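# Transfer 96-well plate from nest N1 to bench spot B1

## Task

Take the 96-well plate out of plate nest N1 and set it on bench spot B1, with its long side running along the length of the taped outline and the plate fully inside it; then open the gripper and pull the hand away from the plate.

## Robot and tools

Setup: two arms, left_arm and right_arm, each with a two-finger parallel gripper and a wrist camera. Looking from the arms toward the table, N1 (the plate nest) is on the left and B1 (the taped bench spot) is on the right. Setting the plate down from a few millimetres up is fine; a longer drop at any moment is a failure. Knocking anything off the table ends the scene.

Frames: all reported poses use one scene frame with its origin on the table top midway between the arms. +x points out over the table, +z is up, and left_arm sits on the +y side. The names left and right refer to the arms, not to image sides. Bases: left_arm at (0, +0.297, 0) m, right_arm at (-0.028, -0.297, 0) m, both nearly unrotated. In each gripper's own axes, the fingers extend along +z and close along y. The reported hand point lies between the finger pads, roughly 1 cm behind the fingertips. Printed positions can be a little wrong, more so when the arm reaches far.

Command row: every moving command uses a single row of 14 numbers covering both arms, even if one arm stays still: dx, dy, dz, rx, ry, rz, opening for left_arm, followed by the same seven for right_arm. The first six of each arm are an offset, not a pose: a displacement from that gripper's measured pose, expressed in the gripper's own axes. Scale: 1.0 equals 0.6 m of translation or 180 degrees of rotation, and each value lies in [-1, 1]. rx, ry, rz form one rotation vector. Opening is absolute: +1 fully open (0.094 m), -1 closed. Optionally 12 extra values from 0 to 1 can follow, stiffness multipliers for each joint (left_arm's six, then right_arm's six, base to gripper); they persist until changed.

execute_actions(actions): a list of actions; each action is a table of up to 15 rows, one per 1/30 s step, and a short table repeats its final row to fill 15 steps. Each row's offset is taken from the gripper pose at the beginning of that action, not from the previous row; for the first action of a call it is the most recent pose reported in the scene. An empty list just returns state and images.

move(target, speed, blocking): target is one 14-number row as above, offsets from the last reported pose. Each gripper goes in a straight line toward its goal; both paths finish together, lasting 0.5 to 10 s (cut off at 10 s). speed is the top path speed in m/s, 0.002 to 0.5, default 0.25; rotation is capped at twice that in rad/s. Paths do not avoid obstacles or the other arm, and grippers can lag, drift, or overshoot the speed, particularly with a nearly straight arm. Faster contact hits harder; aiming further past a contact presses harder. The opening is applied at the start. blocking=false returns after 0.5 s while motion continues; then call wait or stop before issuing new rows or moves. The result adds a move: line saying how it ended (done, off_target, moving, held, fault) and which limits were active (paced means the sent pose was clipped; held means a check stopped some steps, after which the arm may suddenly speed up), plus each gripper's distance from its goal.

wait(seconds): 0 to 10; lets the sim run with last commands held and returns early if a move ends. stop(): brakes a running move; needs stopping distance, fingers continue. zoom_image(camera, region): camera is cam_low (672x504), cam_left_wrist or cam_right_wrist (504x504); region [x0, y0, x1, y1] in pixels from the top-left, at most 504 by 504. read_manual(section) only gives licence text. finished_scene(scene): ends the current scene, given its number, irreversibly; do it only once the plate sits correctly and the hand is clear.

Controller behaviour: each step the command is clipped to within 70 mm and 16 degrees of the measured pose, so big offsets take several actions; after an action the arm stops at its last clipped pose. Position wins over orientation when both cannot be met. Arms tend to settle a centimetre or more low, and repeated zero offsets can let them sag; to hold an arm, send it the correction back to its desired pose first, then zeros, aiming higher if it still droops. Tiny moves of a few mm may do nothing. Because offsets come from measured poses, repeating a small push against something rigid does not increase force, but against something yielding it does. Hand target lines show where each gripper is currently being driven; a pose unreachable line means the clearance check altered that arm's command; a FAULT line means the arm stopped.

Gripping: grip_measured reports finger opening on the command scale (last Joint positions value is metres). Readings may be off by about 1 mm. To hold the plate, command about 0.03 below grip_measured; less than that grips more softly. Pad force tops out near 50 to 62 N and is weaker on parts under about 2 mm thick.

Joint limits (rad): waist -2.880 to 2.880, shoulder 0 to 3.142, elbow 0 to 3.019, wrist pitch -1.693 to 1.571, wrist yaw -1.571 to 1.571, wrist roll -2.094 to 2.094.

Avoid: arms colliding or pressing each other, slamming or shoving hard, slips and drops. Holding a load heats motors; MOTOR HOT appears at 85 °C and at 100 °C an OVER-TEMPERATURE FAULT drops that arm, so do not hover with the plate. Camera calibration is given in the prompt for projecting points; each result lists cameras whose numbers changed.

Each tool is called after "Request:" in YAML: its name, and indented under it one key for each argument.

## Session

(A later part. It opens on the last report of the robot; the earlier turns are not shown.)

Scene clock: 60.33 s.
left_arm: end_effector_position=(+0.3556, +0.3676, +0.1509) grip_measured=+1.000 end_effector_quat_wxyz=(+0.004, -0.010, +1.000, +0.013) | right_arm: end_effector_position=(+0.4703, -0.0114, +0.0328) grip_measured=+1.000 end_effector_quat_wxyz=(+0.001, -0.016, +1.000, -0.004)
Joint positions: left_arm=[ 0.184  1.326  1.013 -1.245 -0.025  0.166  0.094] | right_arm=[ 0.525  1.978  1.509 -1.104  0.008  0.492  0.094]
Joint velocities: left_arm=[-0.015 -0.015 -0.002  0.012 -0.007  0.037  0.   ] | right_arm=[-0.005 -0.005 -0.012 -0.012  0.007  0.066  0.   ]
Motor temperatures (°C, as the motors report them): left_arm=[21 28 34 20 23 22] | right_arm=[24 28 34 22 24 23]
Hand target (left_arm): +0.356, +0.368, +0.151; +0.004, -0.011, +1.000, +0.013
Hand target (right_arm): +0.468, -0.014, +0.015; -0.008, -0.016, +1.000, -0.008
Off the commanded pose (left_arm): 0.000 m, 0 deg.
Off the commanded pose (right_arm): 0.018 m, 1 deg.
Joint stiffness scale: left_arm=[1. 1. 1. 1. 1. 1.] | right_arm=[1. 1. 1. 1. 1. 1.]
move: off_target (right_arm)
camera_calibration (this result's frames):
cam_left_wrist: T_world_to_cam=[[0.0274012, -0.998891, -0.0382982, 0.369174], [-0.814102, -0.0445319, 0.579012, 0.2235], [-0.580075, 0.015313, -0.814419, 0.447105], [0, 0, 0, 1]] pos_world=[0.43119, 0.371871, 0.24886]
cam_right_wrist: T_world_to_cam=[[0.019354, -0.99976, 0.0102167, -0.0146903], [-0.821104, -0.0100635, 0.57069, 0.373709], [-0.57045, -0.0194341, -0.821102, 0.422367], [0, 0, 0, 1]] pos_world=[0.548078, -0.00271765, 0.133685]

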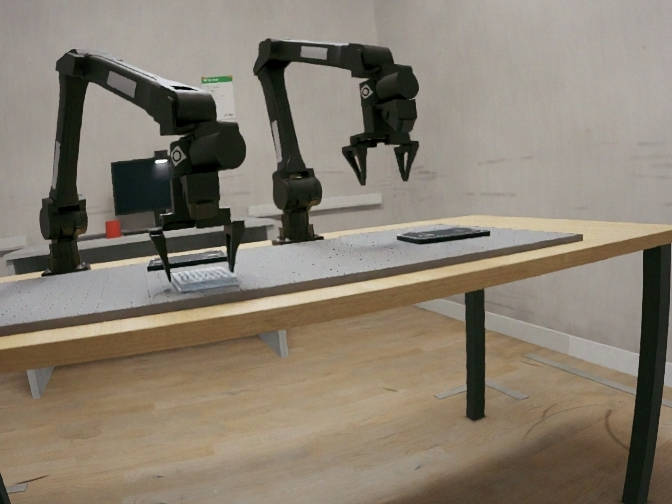

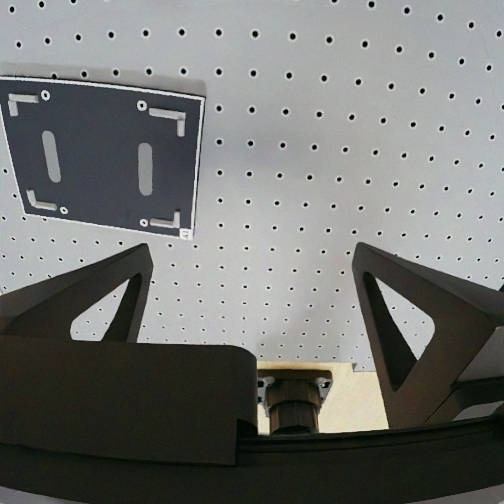

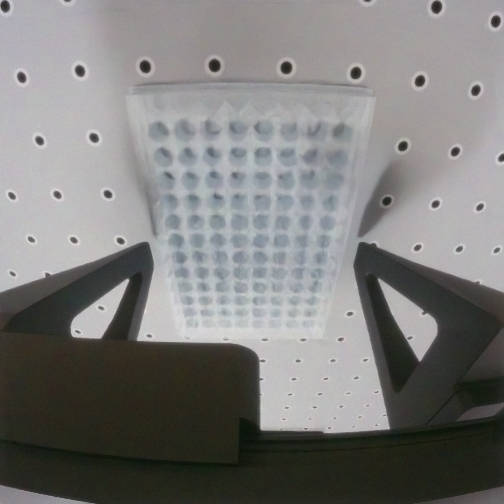

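Request:
execute_actions:
  actions:
    - [[0,0,0,0,0,0,1,0.003,-0.003,0.032,0.003,0.006,0,1],[0,0,0,0,0,0,1,0.002,-0.003,0.034,0.003,0.006,0,1],[0,0,0,0,0,0,1,0.001,-0.002,0.036,0.003,0.006,0,1],[0,0,0,0,0,0,1,0,-0.002,0.038,0.003,0.006,0,1],[0,0,0,0,0,0,1,0,-0.002,0.04,0.003,0.006,0,1]]

Scene clock: 65.03 s.
left_arm: end_effector_position=(+0.3556, +0.3676, +0.1509) grip_measured=+1.000 end_effector_quat_wxyz=(+0.004, -0.010, +1.000, +0.013) | right_arm: end_effector_position=(+0.4714, -0.0108, +0.0271) grip_measured=+1.000 end_effector_quat_wxyz=(+0.001, -0.016, +1.000, -0.004)
Joint positions: left_arm=[ 0.184  1.326  1.013 -1.245 -0.025  0.166  0.094] | right_arm=[ 0.525  1.989  1.509 -1.094  0.008  0.492  0.094]
Joint velocities: left_arm=[-0.015  0.005  0.002  0.002 -0.007 -0.022  0.   ] | right_arm=[-0.015 -0.005 -0.012 -0.017  0.037  0.022  0.   ]
Motor temperatures (°C, as the motors report them): left_arm=[21 28 34 20 23 22] | right_arm=[24 28 33 22 24 23]
Hand target (left_arm): +0.356, +0.368, +0.151; +0.004, -0.010, +1.000, +0.013
Hand target (right_arm): +0.470, -0.013, +0.009; -0.008, -0.016, +1.000, -0.009
Off the commanded pose (left_arm): 0.000 m, 0 deg.
Off the commanded pose (right_arm): 0.018 m, 1 deg.
Joint stiffness scale: left_arm=[1. 1. 1. 1. 1. 1.] | right_arm=[1. 1. 1. 1. 1. 1.]
camera_calibration (this result's frames):
cam_left_wrist: T_world_to_cam=[[0.0274012, -0.998891, -0.0382982, 0.369174], [-0.814102, -0.0445319, 0.579012, 0.2235], [-0.580075, 0.015313, -0.814419, 0.447105], [0, 0, 0, 1]] pos_world=[0.43119, 0.371871, 0.24886]
cam_right_wrist: T_world_to_cam=[[0.0193644, -0.999754, 0.010769, -0.0140656], [-0.820538, -0.00973704, 0.571509, 0.377549], [-0.571264, -0.0199033, -0.820525, 0.418657], [0, 0, 0, 1]] pos_world=[0.54923, -0.00205331, 0.127897]

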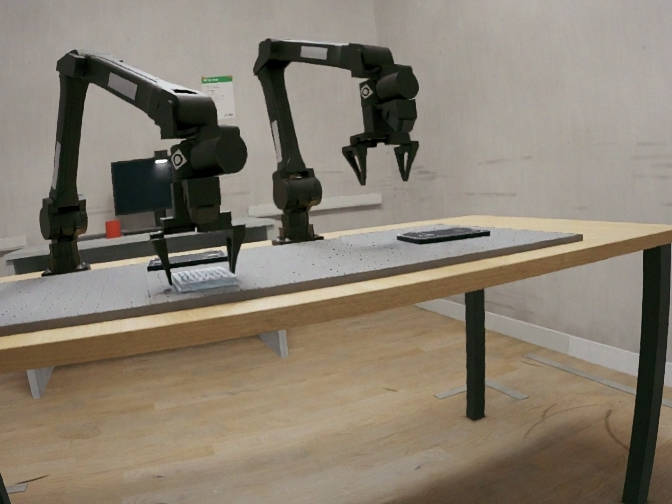

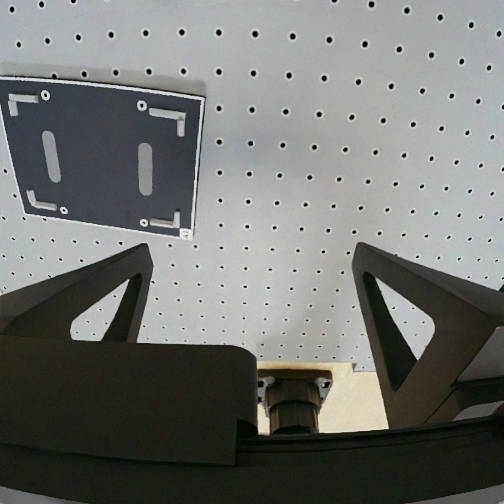

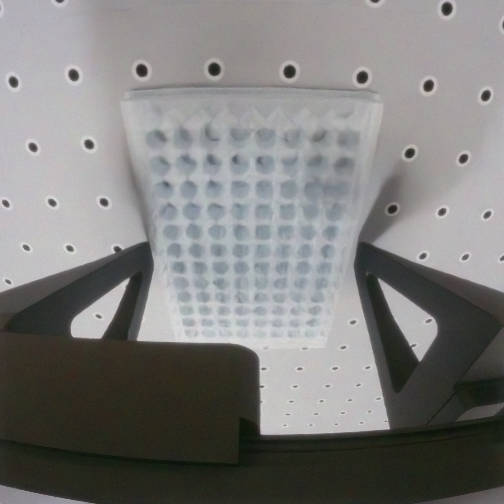

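Request:
execute_actions:
  actions:
    - [[0,0,0,0,0,0,1,0,0,0,0,0,0,0.9],[0,0,0,0,0,0,1,0,0,0,0,0,0,0.86],[0,0,0,0,0,0,1,0,0,0,0,0,0,0.83],[0,0,0,0,0,0,1,0,0,0,0,0,0,0.81],[0,0,0,0,0,0,1,0,0,0,0,0,0,0.79],[0,0,0,0,0,0,1,0,0,0,0,0,0,0.77],[0,0,0,0,0,0,1,0,0,0,0,0,0,0.75],[0,0,0,0,0,0,1,0,0,0,0,0,0,0.72],[0,0,0,0,0,0,1,0,0,0,0,0,0,0.68]]

Scene clock: 73.27 s.
left_arm: end_effector_position=(+0.3556, +0.3676, +0.1509) grip_measured=+1.000 end_effector_quat_wxyz=(+0.004, -0.010, +1.000, +0.013) | right_arm: end_effector_position=(+0.4714, -0.0108, +0.0271) grip_measured=+0.734 end_effector_quat_wxyz=(+0.001, -0.016, +1.000, -0.004)
Joint positions: left_arm=[ 0.184  1.326  1.013 -1.245 -0.025  0.166  0.094] | right_arm=[ 0.525  1.989  1.509 -1.094  0.008  0.492  0.081]
Joint velocities: left_arm=[-0.005  0.015 -0.007 -0.007 -0.066 -0.051  0.   ] | right_arm=[ 0.005 -0.005 -0.002  0.012 -0.066 -0.037 -0.001]
Motor temperatures (°C, as the motors report them): left_arm=[21 27 34 20 23 22] | right_arm=[24 29 33 22 24 23]
Hand target (left_arm): +0.356, +0.368, +0.151; +0.004, -0.010, +1.000, +0.013
Hand target (right_arm): +0.471, -0.011, +0.027; +0.001, -0.016, +1.000, -0.004
Off the commanded pose (left_arm): 0.000 m, 0 deg.
Off the commanded pose (right_arm): 0.000 m, 0 deg.
Joint stiffness scale: left_arm=[1. 1. 1. 1. 1. 1.] | right_arm=[1. 1. 1. 1. 1. 1.]
camera_calibration (this result's frames):
cam_left_wrist: T_world_to_cam=[[0.0274012, -0.998891, -0.0382982, 0.369174], [-0.814102, -0.0445319, 0.579012, 0.2235], [-0.580075, 0.015313, -0.814419, 0.447105], [0, 0, 0, 1]] pos_world=[0.43119, 0.371871, 0.24886]
cam_right_wrist: T_world_to_cam=[[0.0193644, -0.999754, 0.010769, -0.0140656], [-0.820538, -0.00973704, 0.571509, 0.377549], [-0.571264, -0.0199033, -0.820525, 0.418657], [0, 0, 0, 1]] pos_world=[0.54923, -0.00205331, 0.127897]

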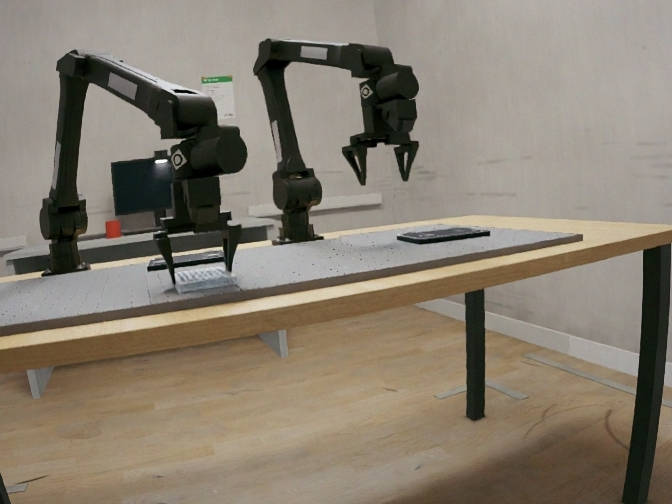

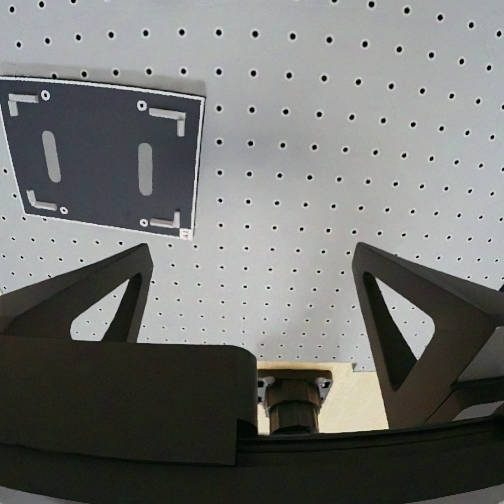

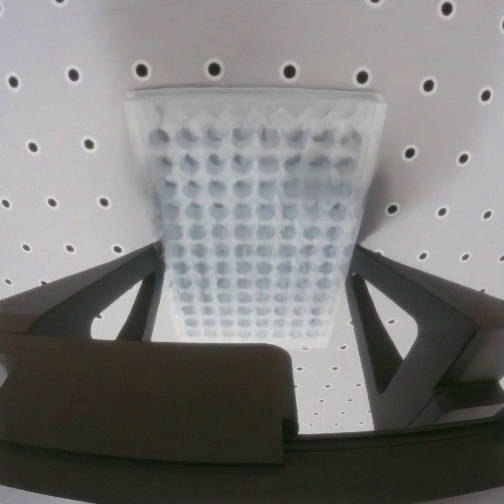

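Request:
move:
  target: [0,0,0,0,0,0,1,-0.02,0.012,-0.09,0,0,0,0.69]
  speed: 0.08

Request:
move:
  target: [0,0,0,0,0,0,1,0.055,-0.858,0,-0.014,0,0.546,0.69]
  speed: 0.3

Scene clock: 79.10 s.
left_arm: end_effector_position=(+0.3556, +0.3676, +0.1509) grip_measured=+1.000 end_effector_quat_wxyz=(+0.004, -0.010, +1.000, +0.013) | right_arm: end_effector_position=(+0.4724, -0.0102, +0.0656) grip_measured=+0.734 end_effector_quat_wxyz=(-0.012, -0.016, +1.000, -0.011)
Joint positions: left_arm=[ 0.184  1.326  1.013 -1.245 -0.025  0.166  0.094] | right_arm=[ 0.525  1.966  1.584 -1.22   0.008  0.492  0.081]
Joint velocities: left_arm=[-0.005 -0.015  0.002 -0.002  0.007  0.066  0.   ] | right_arm=[ 0.005 -0.005  0.002  0.012 -0.022 -0.007  0.001]
Motor temperatures (°C, as the motors report them): left_arm=[21 27 34 20 23 22] | right_arm=[24 29 33 22 24 23]
Hand target (left_arm): +0.356, +0.368, +0.151; +0.004, -0.010, +1.000, +0.013
Hand target (right_arm): +0.483, -0.003, +0.081; +0.001, -0.016, +1.000, -0.004
Off the commanded pose (left_arm): 0.000 m, 0 deg.
Off the commanded pose (right_arm): 0.020 m, 2 deg.
Joint stiffness scale: left_arm=[1. 1. 1. 1. 1. 1.] | right_arm=[1. 1. 1. 1. 1. 1.]
move: off_target (right_arm)
camera_calibration (this result's frames):
cam_left_wrist: T_world_to_cam=[[0.0274012, -0.998891, -0.0382982, 0.369174], [-0.814102, -0.0445319, 0.579012, 0.2235], [-0.580075, 0.015313, -0.814419, 0.447105], [0, 0, 0, 1]] pos_world=[0.43119, 0.371871, 0.24886]
cam_right_wrist: T_world_to_cam=[[0.0198024, -0.999502, 0.0245706, -0.0150133], [-0.806121, -0.00142421, 0.591749, 0.348338], [-0.591419, -0.0315249, -0.805748, 0.4593], [0, 0, 0, 1]] pos_world=[0.552738, -0.0000303443, 0.16432]

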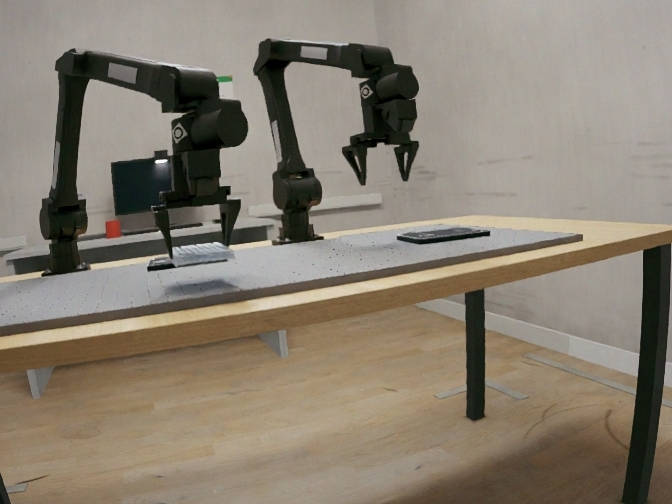

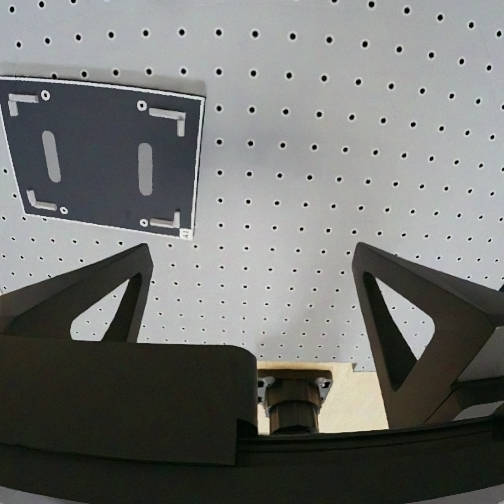

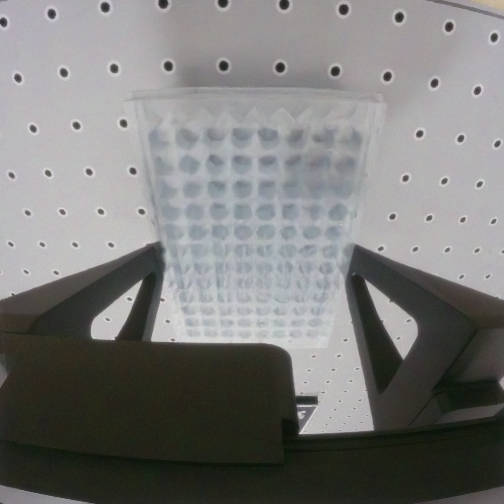

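Scene clock: 82.43 s.
left_arm: end_effector_position=(+0.3556, +0.3676, +0.1509) grip_measured=+1.000 end_effector_quat_wxyz=(+0.004, -0.010, +1.000, +0.013) | right_arm: end_effector_position=(+0.4412, -0.5220, +0.0686) grip_measured=+0.734 end_effector_quat_wxyz=(-0.006, +0.743, +0.669, -0.002)
Joint positions: left_arm=[ 0.184  1.326  1.013 -1.245 -0.025  0.166  0.094] | right_arm=[-0.444  1.818  1.367 -1.133 -0.001  1.23   0.081]
Joint velocities: left_arm=[ 0.015 -0.024 -0.017  0.007 -0.051 -0.037  0.   ] | right_arm=[-0.015 -0.024 -0.007  0.002  0.007  0.066  0.   ]
Motor temperatures (°C, as the motors report them): left_arm=[21 27 34 20 23 22] | right_arm=[24 29 33 22 24 23]
Hand target (left_arm): +0.356, +0.368, +0.151; +0.004, -0.010, +1.000, +0.013
Hand target (right_arm): +0.455, -0.525, +0.072; -0.004, +0.746, +0.666, +0.001
Off the commanded pose (left_arm): 0.000 m, 0 deg.
Off the commanded pose (right_arm): 0.018 m, 1 deg.
Joint stiffness scale: left_arm=[1. 1. 1. 1. 1. 1.] | right_arm=[1. 1. 1. 1. 1. 1.]
move: off_target (right_arm)
camera_calibration (this result's frames):
cam_left_wrist: T_world_to_cam=[[0.0274012, -0.998891, -0.0382982, 0.369174], [-0.814102, -0.0445319, 0.579012, 0.2235], [-0.580075, 0.015313, -0.814419, 0.447105], [0, 0, 0, 1]] pos_world=[0.43119, 0.371871, 0.24886]
cam_right_wrist: T_world_to_cam=[[-0.993022, 0.117004, 0.0147444, 0.504341], [0.104016, 0.810082, 0.577017, 0.343761], [0.055569, 0.574524, -0.816599, 0.4588], [0, 0, 0, 1]] pos_world=[0.439569, -0.601076, 0.168863]

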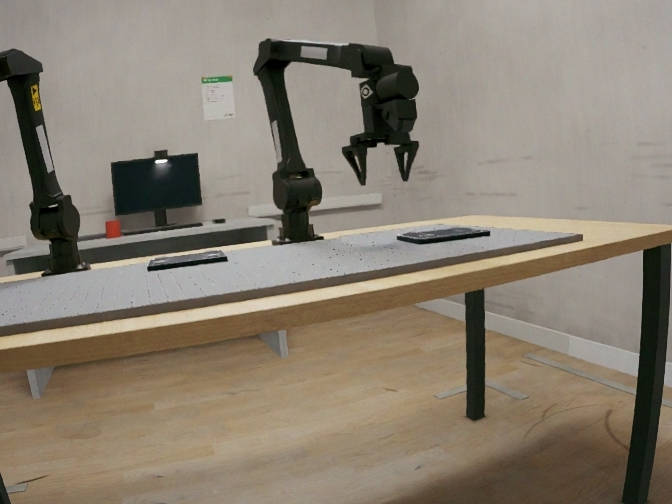

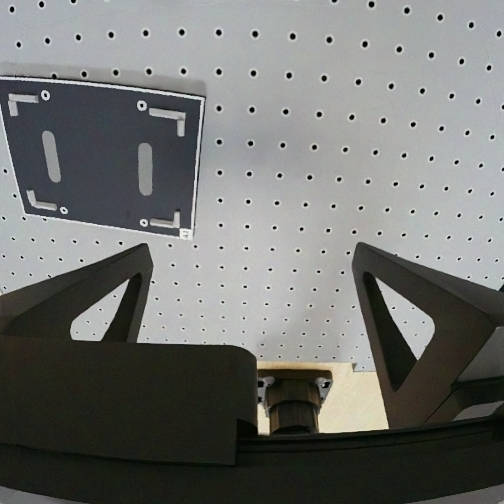

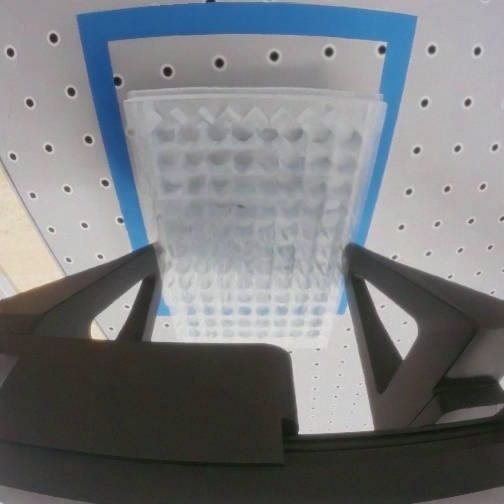

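Request:
move:
  target: [0,0,0,0,0,0,1,0,0.002,0.097,0.002,0,0,0.69]
  speed: 0.04

Scene clock: 85.70 s.
left_arm: end_effector_position=(+0.3556, +0.3676, +0.1509) grip_measured=+1.000 end_effector_quat_wxyz=(+0.004, -0.010, +1.000, +0.013) | right_arm: end_effector_position=(+0.4442, -0.5234, +0.0261) grip_measured=+0.734 end_effector_quat_wxyz=(-0.000, +0.744, +0.668, +0.001)
Joint positions: left_arm=[ 0.184  1.326  1.013 -1.245 -0.025  0.166  0.094] | right_arm=[-0.444  1.871  1.319 -1.019 -0.001  1.233  0.081]
Joint velocities: left_arm=[-0.005 -0.015 -0.007 -0.007 -0.007  0.007  0.   ] | right_arm=[-0.005 -0.005 -0.002  0.007 -0.007 -0.051  0.   ]
Motor temperatures (°C, as the motors report them): left_arm=[21 27 34 20 23 22] | right_arm=[24 29 33 22 24 23]
Hand target (left_arm): +0.356, +0.368, +0.151; +0.004, -0.010, +1.000, +0.013
Hand target (right_arm): +0.441, -0.521, +0.011; -0.009, +0.743, +0.669, -0.004
Off the commanded pose (left_arm): 0.000 m, 0 deg.
Off the commanded pose (right_arm): 0.016 m, 1 deg.
Joint stiffness scale: left_arm=[1. 1. 1. 1. 1. 1.] | right_arm=[1. 1. 1. 1. 1. 1.]
move: off_target (right_arm)
camera_calibration (this result's frames):
cam_left_wrist: T_world_to_cam=[[0.0274012, -0.998891, -0.0382982, 0.369174], [-0.814102, -0.0445319, 0.579012, 0.2235], [-0.580075, 0.015313, -0.814419, 0.447105], [0, 0, 0, 1]] pos_world=[0.43119, 0.371871, 0.24886]
cam_right_wrist: T_world_to_cam=[[-0.992762, 0.120083, 0.00175275, 0.509937], [0.0993751, 0.813194, 0.573446, 0.372924], [0.0674359, 0.56947, -0.819241, 0.416892], [0, 0, 0, 1]] pos_world=[0.441073, -0.601902, 0.126789]

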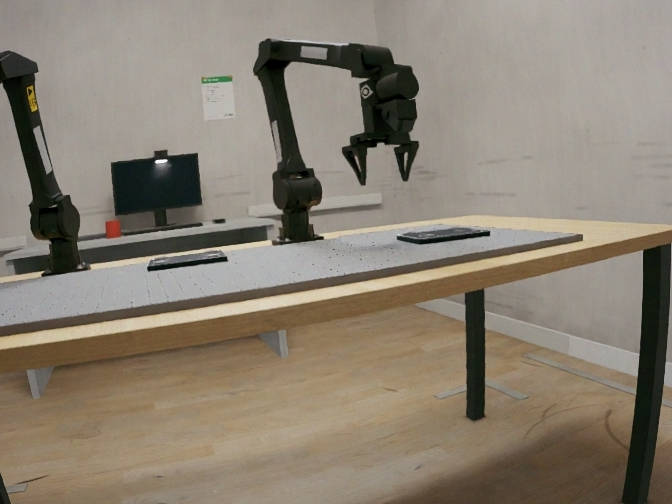

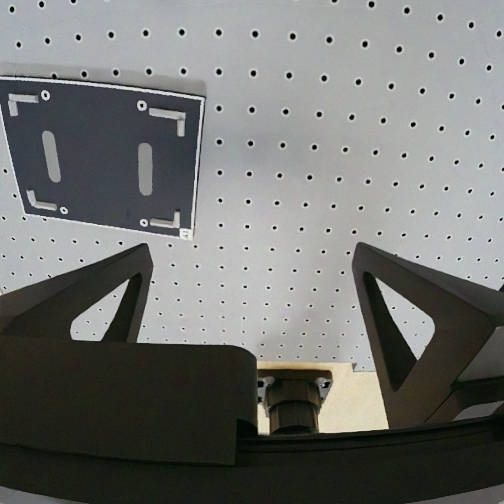

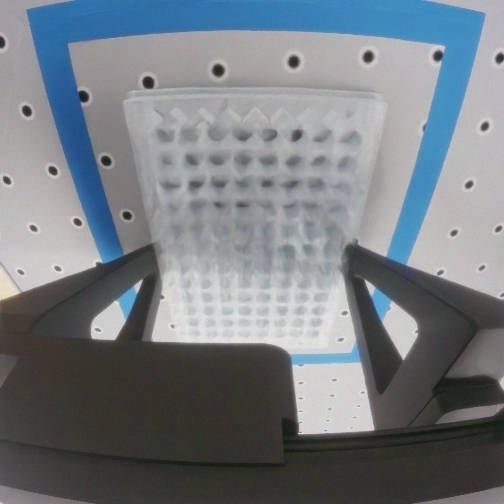

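Request:
execute_actions:
  actions:
    - [[0,0,0,0,0,0,1,0,0,0,0,0,0,0.72],[0,0,0,0,0,0,1,0,0,0,0,0,0,0.75],[0,0,0,0,0,0,1,0,0,0,0,0,0,0.78],[0,0,0,0,0,0,1,0,0,0,0,0,0,1]]

Request:
move:
  target: [0,0,0,0,0,0,1,-0.006,0.022,-0.065,0,0,0,1]
  speed: 0.07

Request:
move:
  target: [0,0,0,0,0,0,1,0,0.02,-0.3,0,0,0,1]

Scene clock: 89.57 s.
left_arm: end_effector_position=(+0.3556, +0.3676, +0.1509) grip_measured=+1.000 end_effector_quat_wxyz=(+0.004, -0.010, +1.000, +0.013) | right_arm: end_effector_position=(+0.4442, -0.5234, +0.0261) grip_measured=+0.999 end_effector_quat_wxyz=(-0.000, +0.744, +0.668, +0.001)
Joint positions: left_arm=[ 0.184  1.326  1.013 -1.245 -0.025  0.166  0.094] | right_arm=[-0.444  1.871  1.319 -1.019 -0.001  1.233  0.094]
Joint velocities: left_arm=[ 0.005 -0.005 -0.002 -0.012 -0.007 -0.066  0.   ] | right_arm=[-0.005 -0.015  0.007  0.007  0.066 -0.081 -0.001]
Motor temperatures (°C, as the motors report them): left_arm=[21 27 34 20 23 22] | right_arm=[24 29 33 22 24 23]
Hand target (left_arm): +0.356, +0.368, +0.151; +0.004, -0.010, +1.000, +0.013
Hand target (right_arm): +0.444, -0.523, +0.026; -0.000, +0.744, +0.668, +0.001
Off the commanded pose (left_arm): 0.000 m, 0 deg.
Off the commanded pose (right_arm): 0.000 m, 0 deg.
Joint stiffness scale: left_arm=[1. 1. 1. 1. 1. 1.] | right_arm=[1. 1. 1. 1. 1. 1.]
camera_calibration (this result's frames):
cam_left_wrist: T_world_to_cam=[[0.0274012, -0.998891, -0.0382982, 0.369174], [-0.814102, -0.0445319, 0.579012, 0.2235], [-0.580075, 0.015313, -0.814419, 0.447105], [0, 0, 0, 1]] pos_world=[0.43119, 0.371871, 0.24886]
cam_right_wrist: T_world_to_cam=[[-0.992762, 0.120083, 0.00175275, 0.509937], [0.0993751, 0.813194, 0.573446, 0.372924], [0.0674359, 0.56947, -0.819241, 0.416892], [0, 0, 0, 1]] pos_world=[0.441073, -0.601902, 0.126789]

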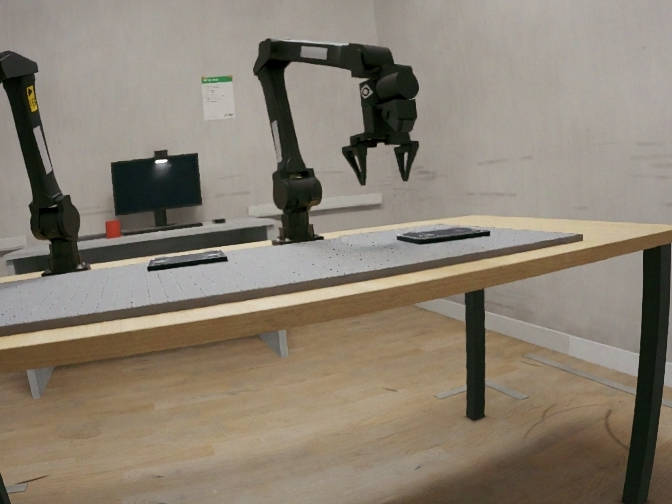

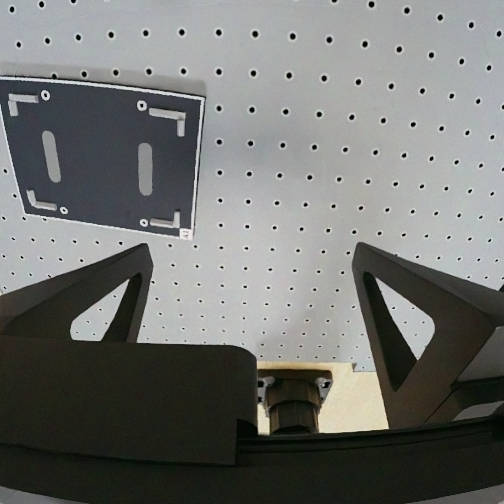

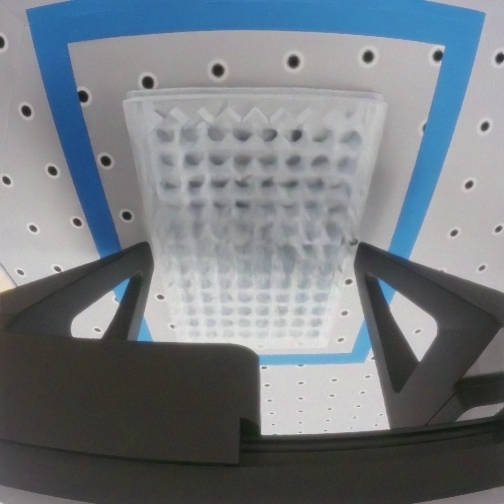

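Scene clock: 90.57 s.
left_arm: end_effector_position=(+0.3556, +0.3676, +0.1509) grip_measured=+1.000 end_effector_quat_wxyz=(+0.004, -0.010, +1.000, +0.013) | right_arm: end_effector_position=(+0.4447, -0.5237, +0.0518) grip_measured=+0.999 end_effector_quat_wxyz=(-0.012, +0.744, +0.668, -0.004)
Joint positions: left_arm=[ 0.184  1.326  1.013 -1.245 -0.025  0.166  0.094] | right_arm=[-0.444  1.853  1.369 -1.112 -0.001  1.233  0.094]
Joint velocities: left_arm=[-0.005  0.005 -0.017  0.017 -0.007 -0.037  0.   ] | right_arm=[-0.015 -0.005 -0.017  0.007  0.051  0.007 -0.   ]
Motor temperatures (°C, as the motors report them): left_arm=[21 27 34 20 23 22] | right_arm=[24 29 33 22 24 23]
Hand target (left_arm): +0.356, +0.368, +0.151; +0.004, -0.010, +1.000, +0.013
Hand target (right_arm): +0.456, -0.529, +0.065; +0.000, +0.744, +0.668, +0.001
Off the commanded pose (left_arm): 0.000 m, 0 deg.
Off the commanded pose (right_arm): 0.019 m, 1 deg.
Joint stiffness scale: left_arm=[1. 1. 1. 1. 1. 1.] | right_arm=[1. 1. 1. 1. 1. 1.]
move: off_target (right_arm)
camera_calibration (this result's frames):
cam_left_wrist: T_world_to_cam=[[0.0274012, -0.998891, -0.0382982, 0.369174], [-0.814102, -0.0445319, 0.579012, 0.2235], [-0.580075, 0.015313, -0.814419, 0.447105], [0, 0, 0, 1]] pos_world=[0.43119, 0.371871, 0.24886]
cam_right_wrist: T_world_to_cam=[[-0.99246, 0.119939, 0.0252373, 0.509021], [0.11227, 0.807017, 0.579757, 0.349027], [0.0491683, 0.57822, -0.814398, 0.450535], [0, 0, 0, 1]] pos_world=[0.443846, -0.60323, 0.151717]

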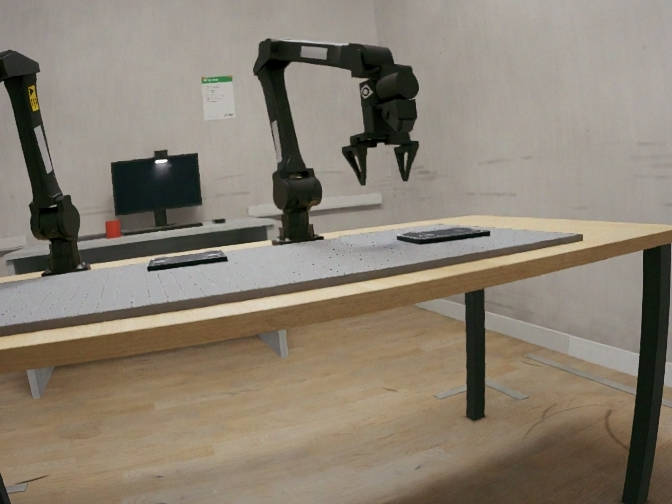

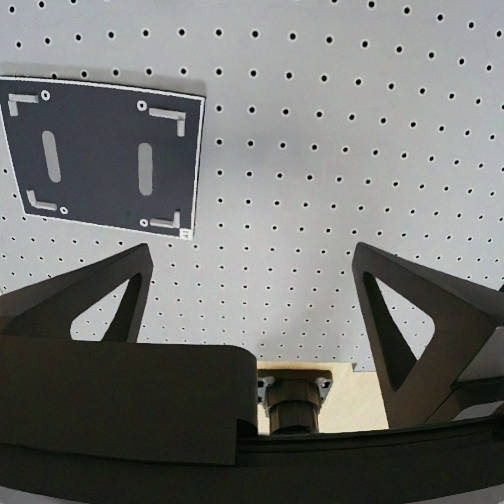

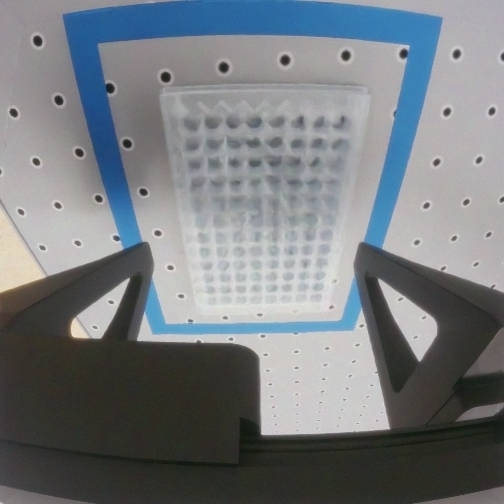

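Scene clock: 91.73 s.
left_arm: end_effector_position=(+0.3556, +0.3676, +0.1509) grip_measured=+1.000 end_effector_quat_wxyz=(+0.004, -0.010, +1.000, +0.013) | right_arm: end_effector_position=(+0.4529, -0.5276, +0.2239) grip_measured=+1.000 end_effector_quat_wxyz=(-0.016, +0.744, +0.668, -0.006)
Joint positions: left_arm=[ 0.184  1.326  1.013 -1.245 -0.025  0.166  0.094] | right_arm=[-0.444  1.762  1.711 -1.553 -0.001  1.233  0.094]
Joint velocities: left_arm=[-0.005 -0.005  0.012 -0.012 -0.066 -0.095  0.   ] | right_arm=[-0.005  0.005 -0.002 -0.002 -0.022 -0.081 -0.   ]
Motor temperatures (°C, as the motors report them): left_arm=[21 27 34 20 23 22] | right_arm=[24 29 33 22 24 23]
Hand target (left_arm): +0.356, +0.368, +0.151; +0.004, -0.010, +1.000, +0.013
Hand target (right_arm): +0.460, -0.529, +0.231; -0.011, +0.744, +0.668, -0.004
Off the commanded pose (left_arm): 0.000 m, 0 deg.
Off the commanded pose (right_arm): 0.011 m, 1 deg.
Joint stiffness scale: left_arm=[1. 1. 1. 1. 1. 1.] | right_arm=[1. 1. 1. 1. 1. 1.]
move: off_target (right_arm)
camera_calibration (this result's frames):
cam_left_wrist: T_world_to_cam=[[0.0274012, -0.998891, -0.0382982, 0.369174], [-0.814102, -0.0445319, 0.579012, 0.2235], [-0.580075, 0.015313, -0.814419, 0.447105], [0, 0, 0, 1]] pos_world=[0.43119, 0.371871, 0.24886]
cam_right_wrist: T_world_to_cam=[[-0.992216, 0.119822, 0.0339054, 0.511208], [0.117067, 0.80472, 0.581998, 0.247615], [0.0424515, 0.581437, -0.812483, 0.59689], [0, 0, 0, 1]] pos_world=[0.452902, -0.607568, 0.323519]

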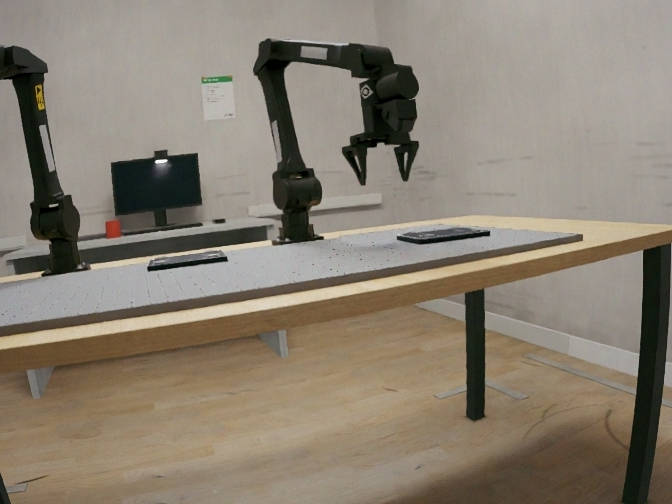

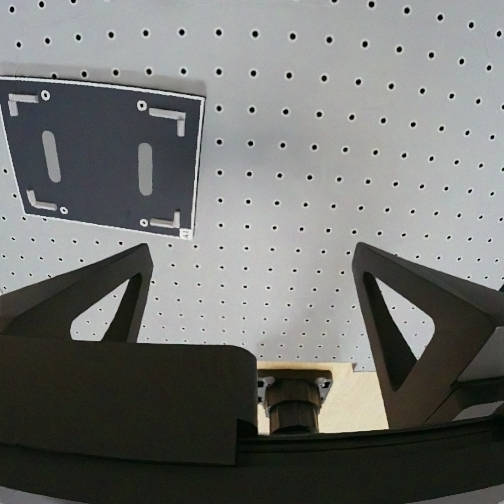

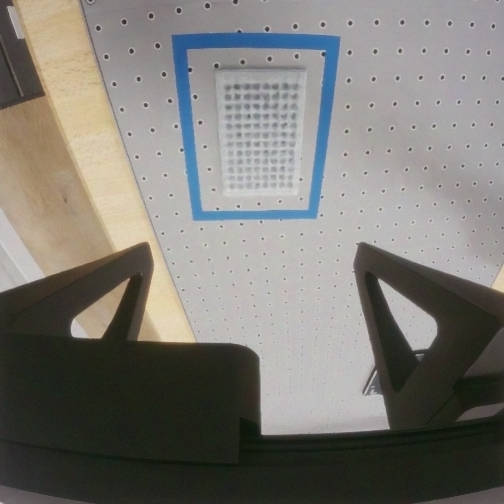

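Request:
finished_scene:
  scene: 2

The scene is finished: the task was done.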